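# Open the tuck-front mailer box and leave it upright

## Task

Get the mailer box open so that it rests upright with its side walls still standing, then release it and move both grippers away; anything that stays in position only because the robot is holding it does not count.

## Robot and tools

Robot: two arms, left_arm and right_arm, each ending in a parallel gripper. The fingers point along the gripper's own +z axis and close along its y axis. The reported hand position is the spot between the finger pads, roughly 1 cm short of the tips. The reference pages for this scene show a tuck-front mailer box. Do not push, drop or knock anything off the table; that is a failure.

Scene frame (used in every result): origin on the tabletop midway between the arms, +x out over the table, +z up, left_arm on the +y side. The arm names do not match left or right in any image. Printed hand positions can be somewhat wrong, worse when the arm reaches far.

execute_actions(actions): a list of actions run one after another; an empty list just returns the current state and images. Each action is a table of up to 15 rows, one row per 1/30 s step; if it has fewer rows, the final row is repeated until 15 steps are used. Every row is a single list of 14 numbers, each in [-1, 1], covering both arms even if one stays still: dx, dy, dz, rx, ry, rz, opening for left_arm, then the same seven for right_arm. dx..rz are an offset, not a pose: they are expressed in that gripper's own axes and measured from the gripper's measured pose when the action began (for a call's first action, from the last pose a result reported in this scene). Every row refers back to that same start, not to the row before. Scale: 1.0 equals 0.6 m of travel or 180 degrees; rx, ry, rz form one rotation vector. Opening is absolute, not an offset: +1 is fully open (0.093 m), -1 closed.

move(target, speed, blocking): target is one row of 14 numbers laid out as above (offsets per gripper in its own axes, measured from the pose in this scene's most recent result showing one, 1.0 = 0.6 m or 180 degrees, opening absolute). Both grippers travel straight toward their targets and arrive together, taking 0.5 to 10 s; anything longer is cut off at 10 s before arrival. Rotation goes the short way. Paths ignore obstacles and the other arm. speed is the top path speed in m/s, 0.002 to 0.5 (default 0.25); turning is capped at twice that in rad/s. Grippers may lag, wander off the line, or overshoot the speed, particularly with a nearly straight arm. Faster contact hits harder, and aiming further beyond a contact pushes harder. The opening is sent at the start. With blocking=false the result returns after 0.5 s while motion continues; other actions and moves are rejected until a result shows the move finished, so call wait or stop first. The result adds a 'move:' line with the ending (done, off_target, moving, held, fault) and any limits: paced means the sent pose was clipped; held means a check blocked some steps (the arm may then move much faster than speed). If only one arm is named, the other finished at rest near its target. Each gripper's distance to its target is also given.

wait(seconds): 0 to 10 s; arms keep their last commands; a running move continues and the wait ends early when it finishes. stop(): brakes a running move (needs room, more when fast); fingers continue. zoom_image(camera, region): enlarges part of a camera's latest image; region is [x0, y0, x1, y1] in pixels, at most 504 x 504. Cameras: cam_head_left, cam_head_right, cam_high, cam_low, cam_left_wrist, cam_right_wrist, all 672x504, in that order in results. show_instructions(): shows the reference images, moves nothing. finished_scene(scene): ends the scene with the given number after the robot holds its final command; irreversible; the reply says whether the goal was met. Replying without any tool call also ends things.

Controller behaviour: each step the commanded pose is clamped to within 70 mm and 16 degrees of the measured pose, then damped inverse kinematics drives the joints, favouring position over orientation. Far targets may need several actions, and after an action the arm goes at most to its last clamped pose, so send the remainder next. Joint friction can leave the gripper up to about 31 mm short, and smaller commands may not move it at all. Elbows never fully straighten. 'Hand target' lines show where each gripper is currently being driven. A 'pose unreachable' line means a clearance check altered or blocked that arm's command. Joint limits (rad): waist -2.618 to 3.054, shoulder 0.000 to 3.142, elbow 0.000 to 3.142, wrist pitch -1.571 to 1.571, wrist yaw -1.571 to 1.571, wrist roll -2.094 to 2.094.

Gripping: grip_measured is the finger motor's position on the same +1 open / -1 closed scale. Pads meet near -0.94; each mm of object width adds about 0.0208; each gripper has a fixed reading bias up to about 0.02. Fingers are spring-coupled, so on contact they stop while the motor reading keeps heading to the sent value; a lower number squeezes harder, up to roughly 50-62 N per pad (less for parts under about 5 mm thick; brief spikes at first touch). On a rigid flat object the reading settles no more than about 0.21 below the width value. Keep sending the same closing number to keep holding. The last entry of each arm's Joint positions is the opening in metres, floored at zero.

Cautions: do not let the arms collide or press each other hard. To keep an arm still, send it the offset back to its desired pose in the first call of a reply and zeros afterwards, with its wanted opening. An arm blocked by an object keeps pressing until commanded otherwise. The robot holds the last command while you compose replies. Holding loads heats motors: warning (MOTOR HOT) from 75 °C, a 10 s stop of that arm at 90 °C, and at 100 °C the arm and gripper go limp and fall; these appear as OVER-TEMPERATURE FAULT lines. Any FAULT can cut short a move, action or wait. Drops, slips, slams and hard pushes count against you. At the end, release the box and pull both grippers clear.

Each tool is called after ">>>" by a JSON object that holds its "name" and its "arguments", one argument or row to a line.

## Session

>>> {"name": "show_instructions", "arguments": {

}}

>>> {"name": "execute_actions", "arguments": {
  "actions": []
}}

Reference images for this scene: Tuck-front mailer box page 1, Tuck-front mailer box page 2.

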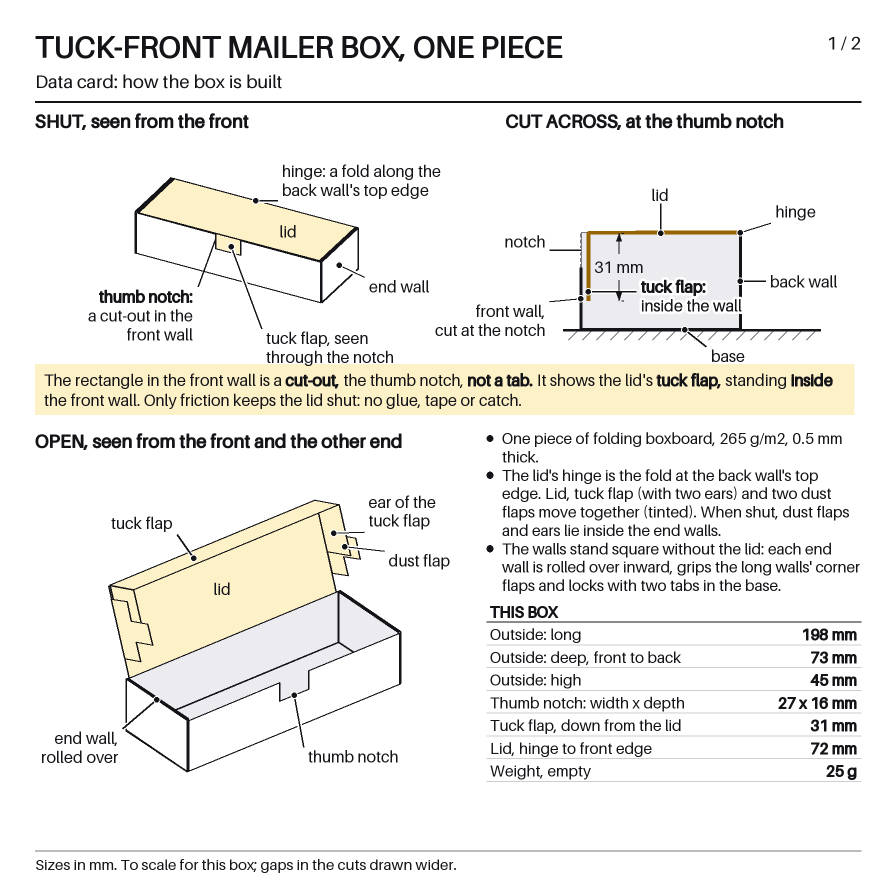

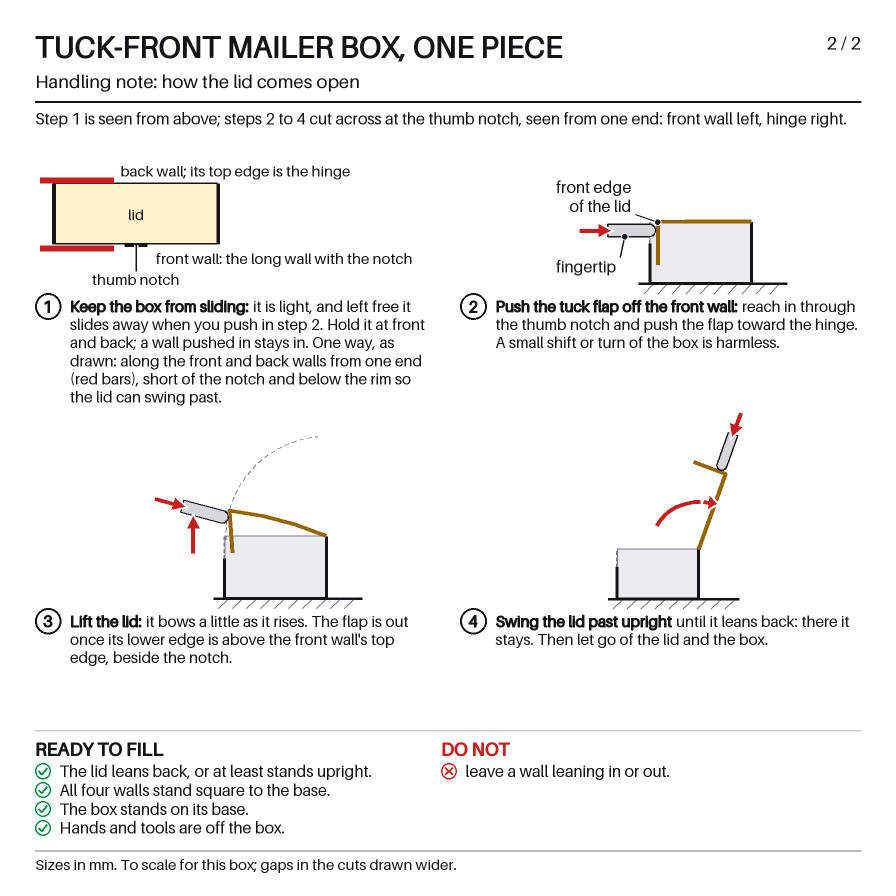

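Scene clock: 0.00 s.
left_arm: end_effector_position=(+0.2130, +0.5824, +0.2671) grip_measured=+0.997 end_effector_quat_wxyz=(-0.221, +0.841, -0.391, +0.302) | right_arm: end_effector_position=(+0.2223, -0.0805, +0.3313) grip_measured=+0.995 end_effector_quat_wxyz=(+0.394, -0.061, +0.668, +0.629)
Joint positions: left_arm=[ 1.281  1.706  1.787 -1.195  0.639 -1.194  0.093] | right_arm=[ 0.434  0.746  0.557  0.306 -0.528  0.98   0.093]
Joint velocities: left_arm=[-0.007 -0.007 -0.007 -0.051 -0.007 -0.037 -0.001] | right_arm=[-0.007 -0.007 -0.012 -0.022 -0.037 -0.095 -0.002]
Motor temperatures (°C, as the motors report them): left_arm=[27 27 33 34 26 25] | right_arm=[27 32 30 30 27 26]
Hand target (left_arm): +0.213, +0.582, +0.267; -0.221, +0.841, -0.391, +0.302
Hand target (right_arm): +0.222, -0.081, +0.331; +0.394, -0.061, +0.668, +0.629

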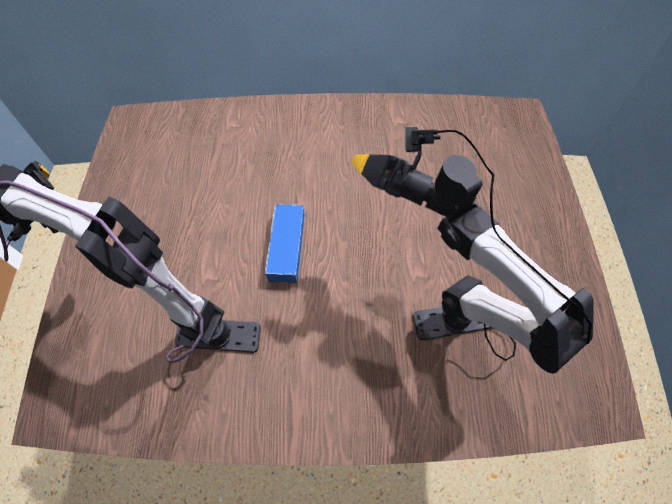

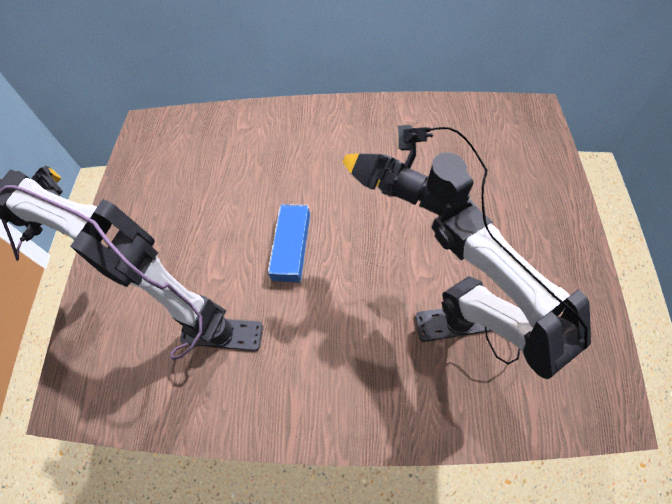

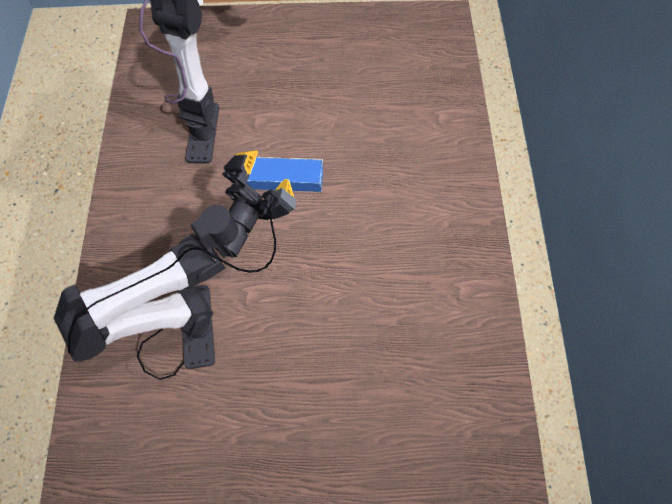

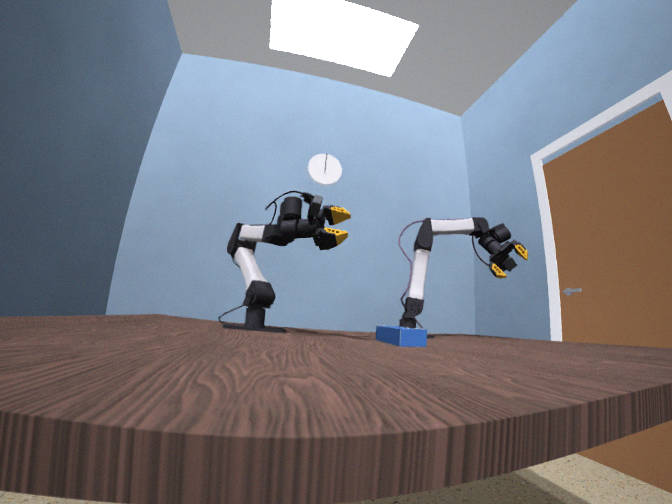

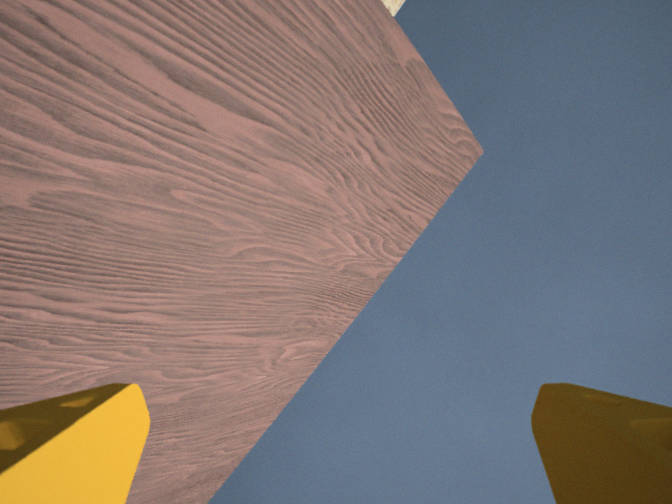

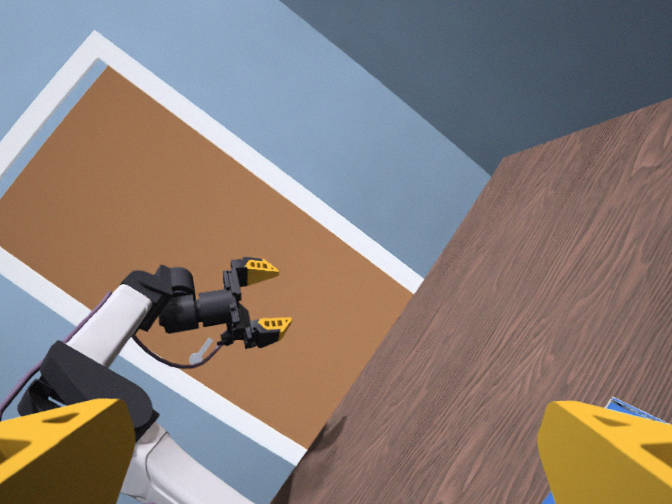

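>>> {"name": "zoom_image", "arguments": {
  "camera": "cam_low",
  "region": [350,300,450,370]
}}

>>> {"name": "zoom_image", "arguments": {
  "camera": "cam_head_right",
  "region": [230,190,350,300]
}}

Region (350, 300, 450, 370) of cam_low's 672x504 image, scaled by 5.040, with more detail than that image has; it fills the top 353 rows of this view, and the rest is white.

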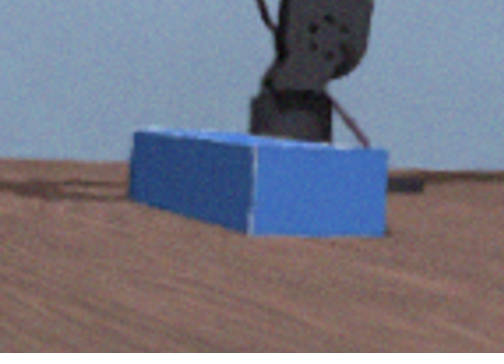

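Region (230, 190, 350, 300) of cam_head_right's 672x504 image, scaled by 4.200, with more detail than that image has; it fills the top 462 rows of this view, and the rest is white.

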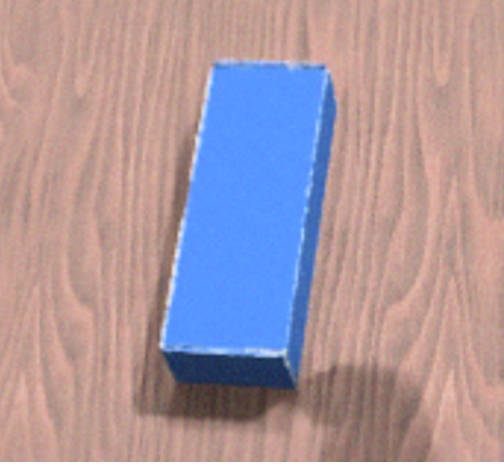

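>>> {"name": "move", "arguments": {
  "target": [0.39,0.41,-0.01,-0.394,0.068,-0.613,1,0.37,-0.229,0.189,0.451,0.283,0.044,1]
}}

Scene clock: 16.40 s.
left_arm: end_effector_position=(+0.1984, +0.2539, +0.1970) grip_measured=+0.997 end_effector_quat_wxyz=(+0.548, +0.705, +0.183, +0.412) | right_arm: end_effector_position=(+0.2052, +0.0782, +0.0942) grip_measured=+0.995 end_effector_quat_wxyz=(+0.008, +0.003, +1.000, -0.007)
Joint positions: left_arm=[ 0.995  1.288  0.636 -1.567  1.496 -2.102  0.093] | right_arm=[ 0.997  2.23   2.047 -1.394  0.019  1.14   0.093]
Joint velocities: left_arm=[-0.012 -0.007 -0.022 -0.037  0.051 -0.066  0.   ] | right_arm=[ 0.007 -0.007 -0.007  0.066 -0.037  0.007  0.002]
Motor temperatures (°C, as the motors report them): left_arm=[27 29 35 34 27 25] | right_arm=[27 32 33 33 27 26]
Hand target (left_arm): +0.196, +0.248, +0.195; +0.556, +0.700, +0.188, +0.407
Hand target (right_arm): +0.203, +0.083, +0.098; +0.008, +0.004, +1.000, -0.002
Off the commanded pose (left_arm): 0.006 m, 32 deg; orientation clipped at the last step of the last action.
Off the commanded pose (right_arm): 0.009 m, 1 deg.
joint sent to its limit (left arm) — the command would take joint 4 (wrist pitch) past its lower limit and joint 6 (wrist roll) past its lower limit, so those joints were sent only as far as their limits.
move: off_target (left_arm); limits=paced

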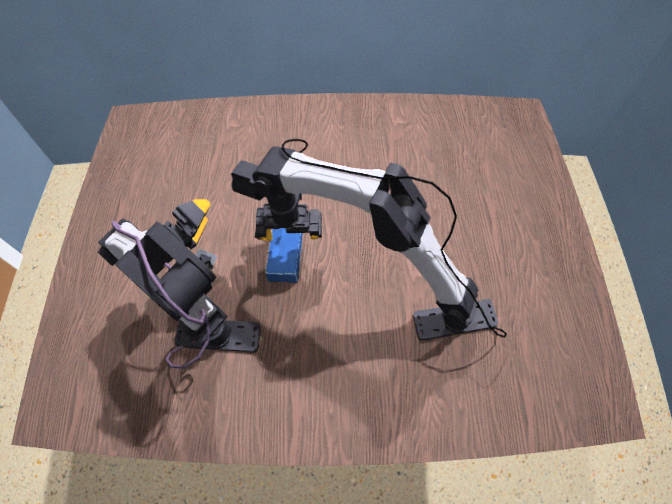

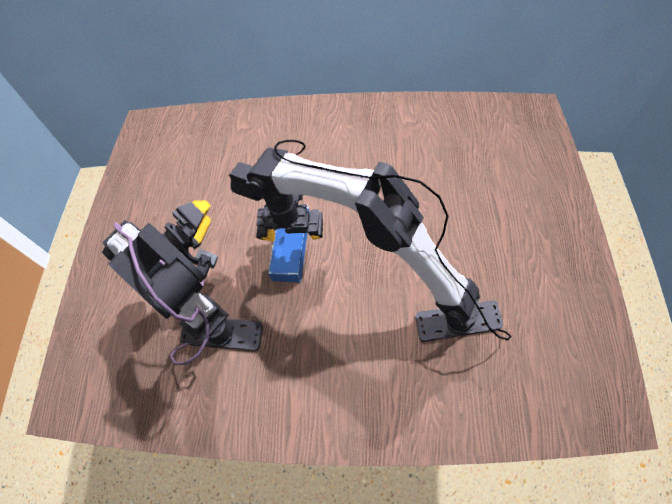

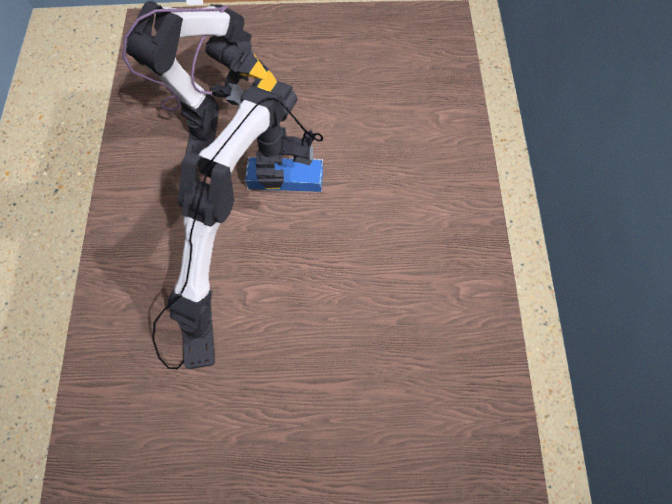

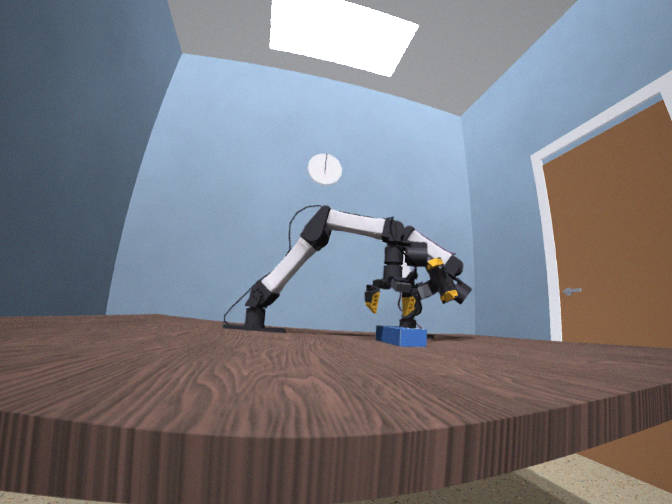

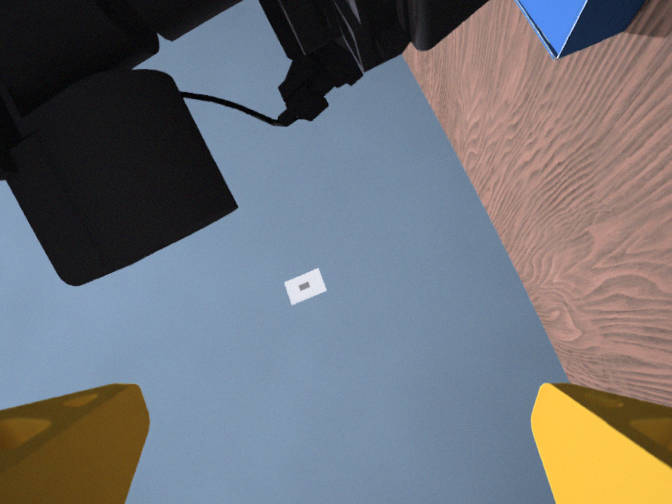

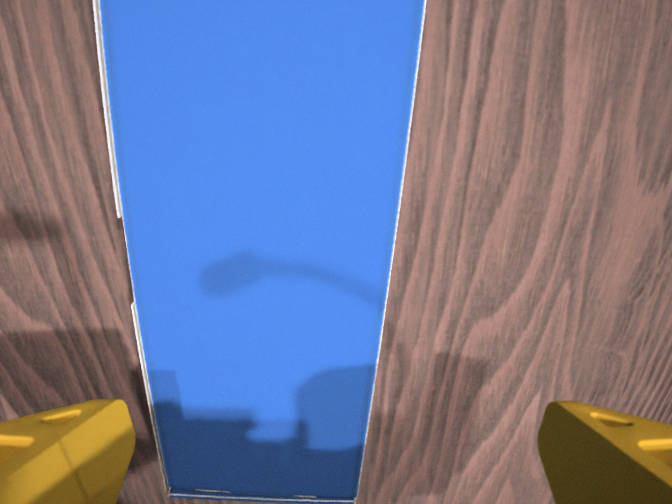

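>>> {"name": "move", "arguments": {
  "target": [0,0,0,0,0,0,1,0,0.04,0.02,0,0,0,1],
  "speed": 0.05
}}

>>> {"name": "move", "arguments": {
  "target": [0,0,0,0,0,0,1,0,0,0.085,0,0,0,1],
  "speed": 0.05
}}

Scene clock: 20.33 s.
left_arm: end_effector_position=(+0.1986, +0.2541, +0.1974) grip_measured=+0.997 end_effector_quat_wxyz=(+0.549, +0.703, +0.184, +0.413) | right_arm: end_effector_position=(+0.2070, +0.0982, +0.0791) grip_measured=+0.995 end_effector_quat_wxyz=(+0.007, +0.002, +1.000, -0.009)
Joint positions: left_arm=[ 0.995  1.288  0.635 -1.567  1.5   -2.102  0.093] | right_arm=[ 1.012  2.33   2.156 -1.406  0.019  1.152  0.093]
Joint velocities: left_arm=[-0.012  0.002  0.012  0.007 -0.051  0.007  0.001] | right_arm=[ 0.002 -0.017  0.017 -0.095 -0.051  0.037 -0.002]
Motor temperatures (°C, as the motors report them): left_arm=[27 29 34 34 27 25] | right_arm=[27 34 33 32 27 26]
Hand target (left_arm): +0.198, +0.254, +0.197; +0.548, +0.705, +0.183, +0.412
Hand target (right_arm): +0.205, +0.102, +0.082; +0.008, +0.003, +1.000, -0.006
Off the commanded pose (left_arm): 0.001 m, 0 deg.
Off the commanded pose (right_arm): 0.005 m, 0 deg.
joint sent to its limit (left arm) — the command would take joint 4 (wrist pitch) past its lower limit, so that joint was sent only as far as its limit.
move: done

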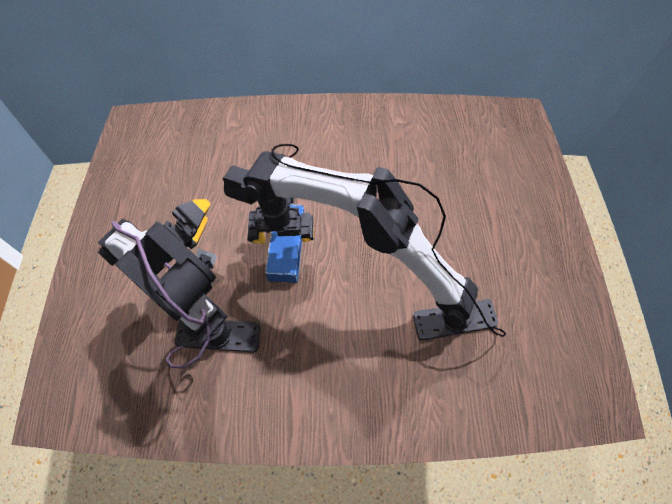

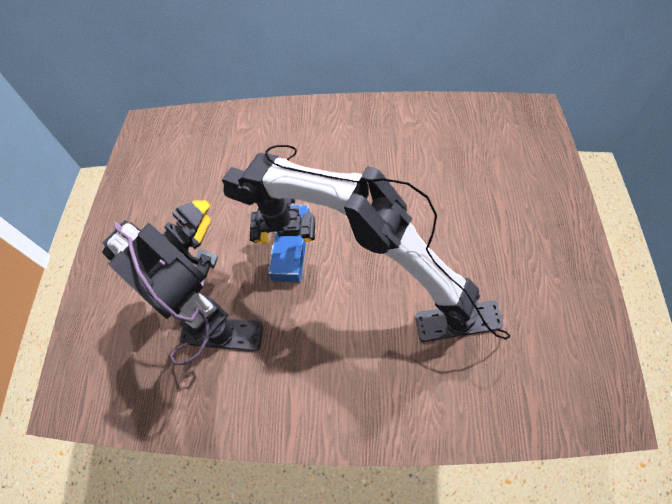

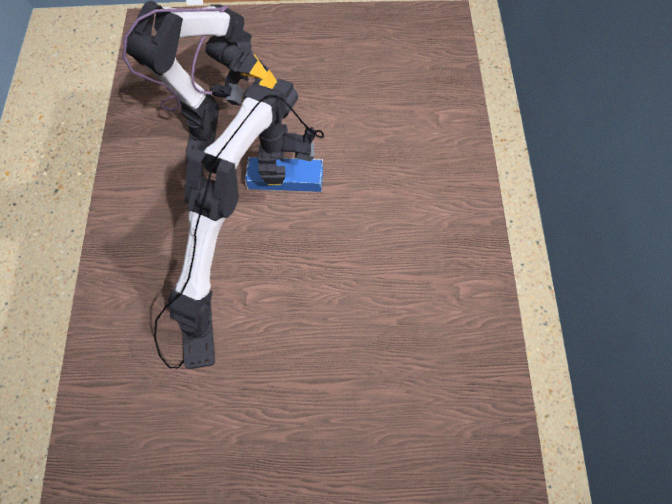

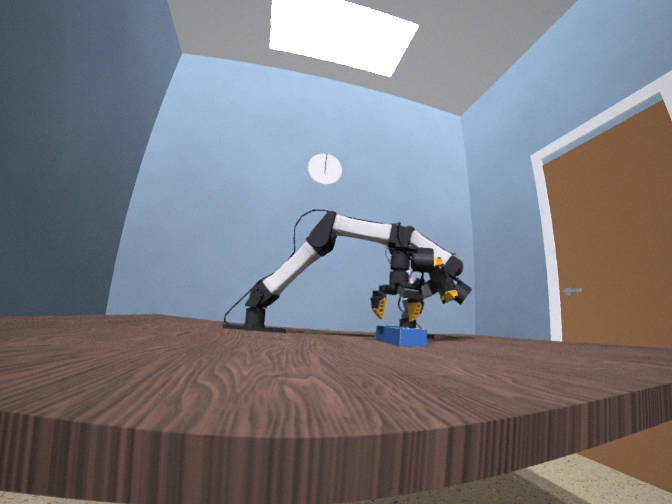

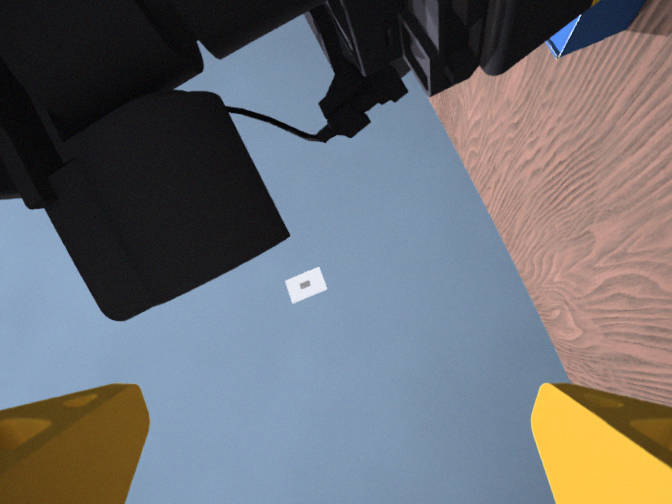

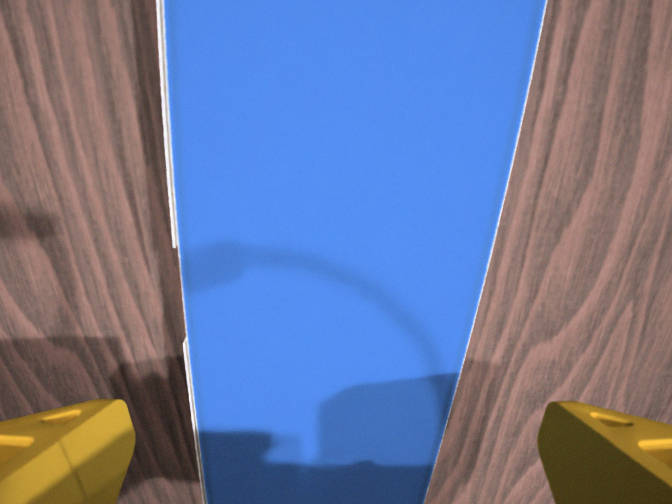

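Scene clock: 21.80 s.
left_arm: end_effector_position=(+0.1986, +0.2541, +0.1974) grip_measured=+0.997 end_effector_quat_wxyz=(+0.549, +0.703, +0.184, +0.413) | right_arm: end_effector_position=(+0.2077, +0.0998, +0.0348) grip_measured=+0.995 end_effector_quat_wxyz=(+0.009, +0.002, +1.000, -0.004)
Joint positions: left_arm=[ 0.995  1.288  0.635 -1.567  1.5   -2.102  0.093] | right_arm=[ 1.012  2.33   1.98  -1.219  0.019  1.152  0.093]
Joint velocities: left_arm=[ 0.002 -0.002  0.002 -0.066 -0.007  0.007 -0.   ] | right_arm=[-0.032  0.007 -0.007 -0.081 -0.022  0.037  0.   ]
Motor temperatures (°C, as the motors report them): left_arm=[27 29 34 34 27 25] | right_arm=[27 35 33 32 27 26]
Hand target (left_arm): +0.199, +0.254, +0.197; +0.549, +0.703, +0.184, +0.413
Hand target (right_arm): +0.207, +0.097, +0.028; +0.007, +0.002, +1.000, -0.009
Off the commanded pose (left_arm): 0.000 m, 0 deg.
Off the commanded pose (right_arm): 0.007 m, 1 deg.
joint sent to its limit (left arm) — the command would take joint 4 (wrist pitch) past its lower limit, so that joint was sent only as far as its limit.
move: done

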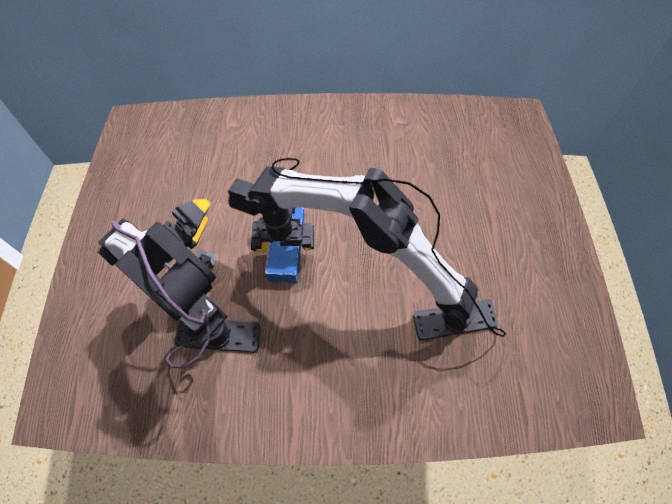

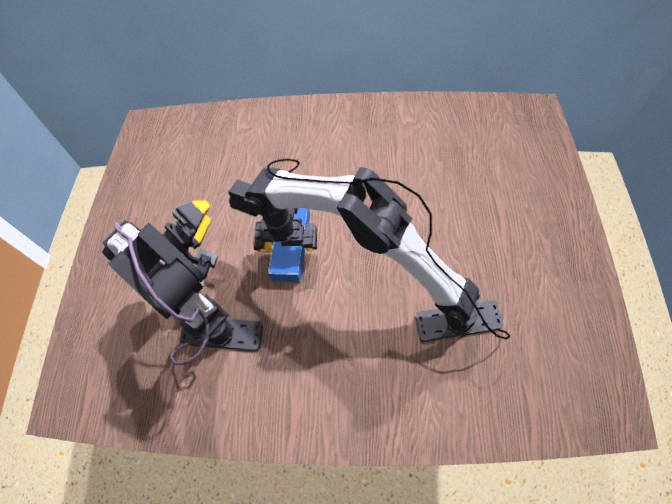

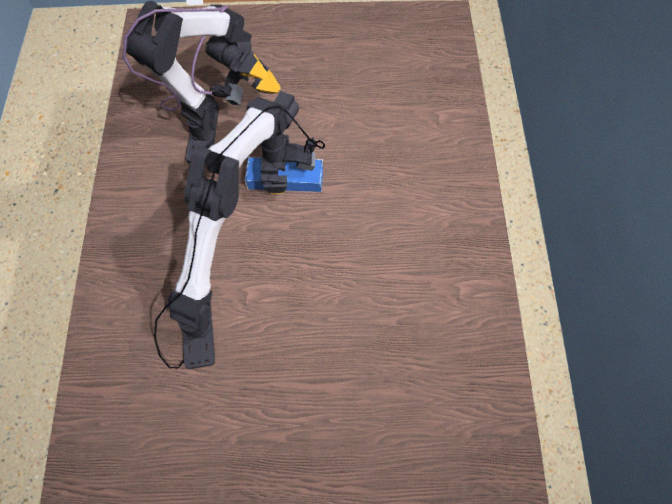

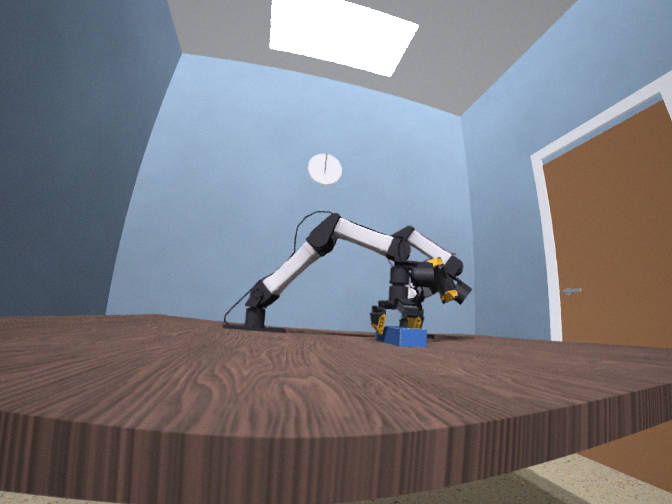

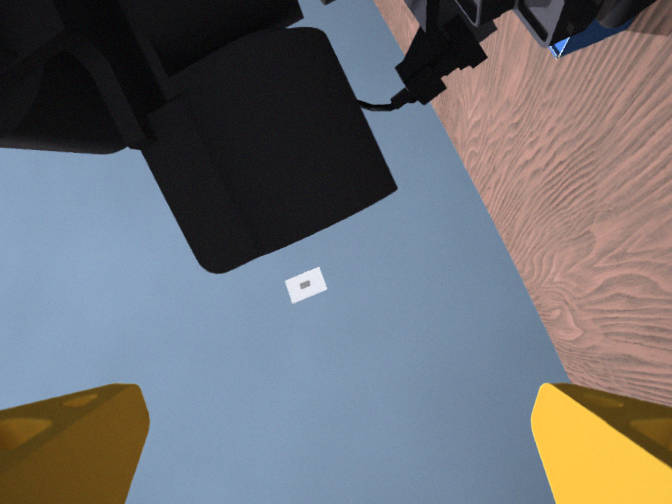

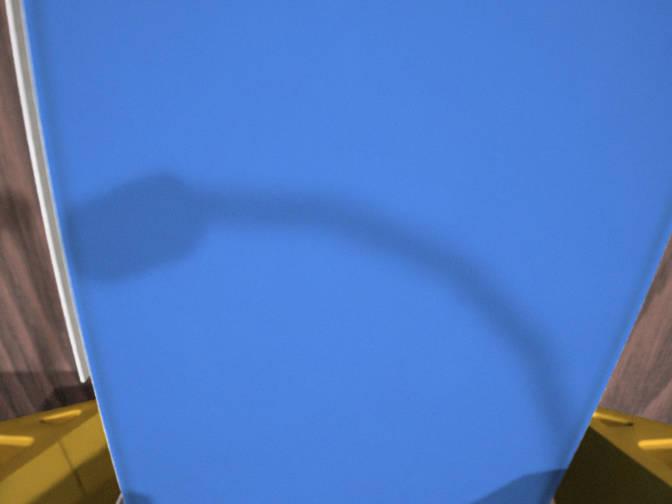

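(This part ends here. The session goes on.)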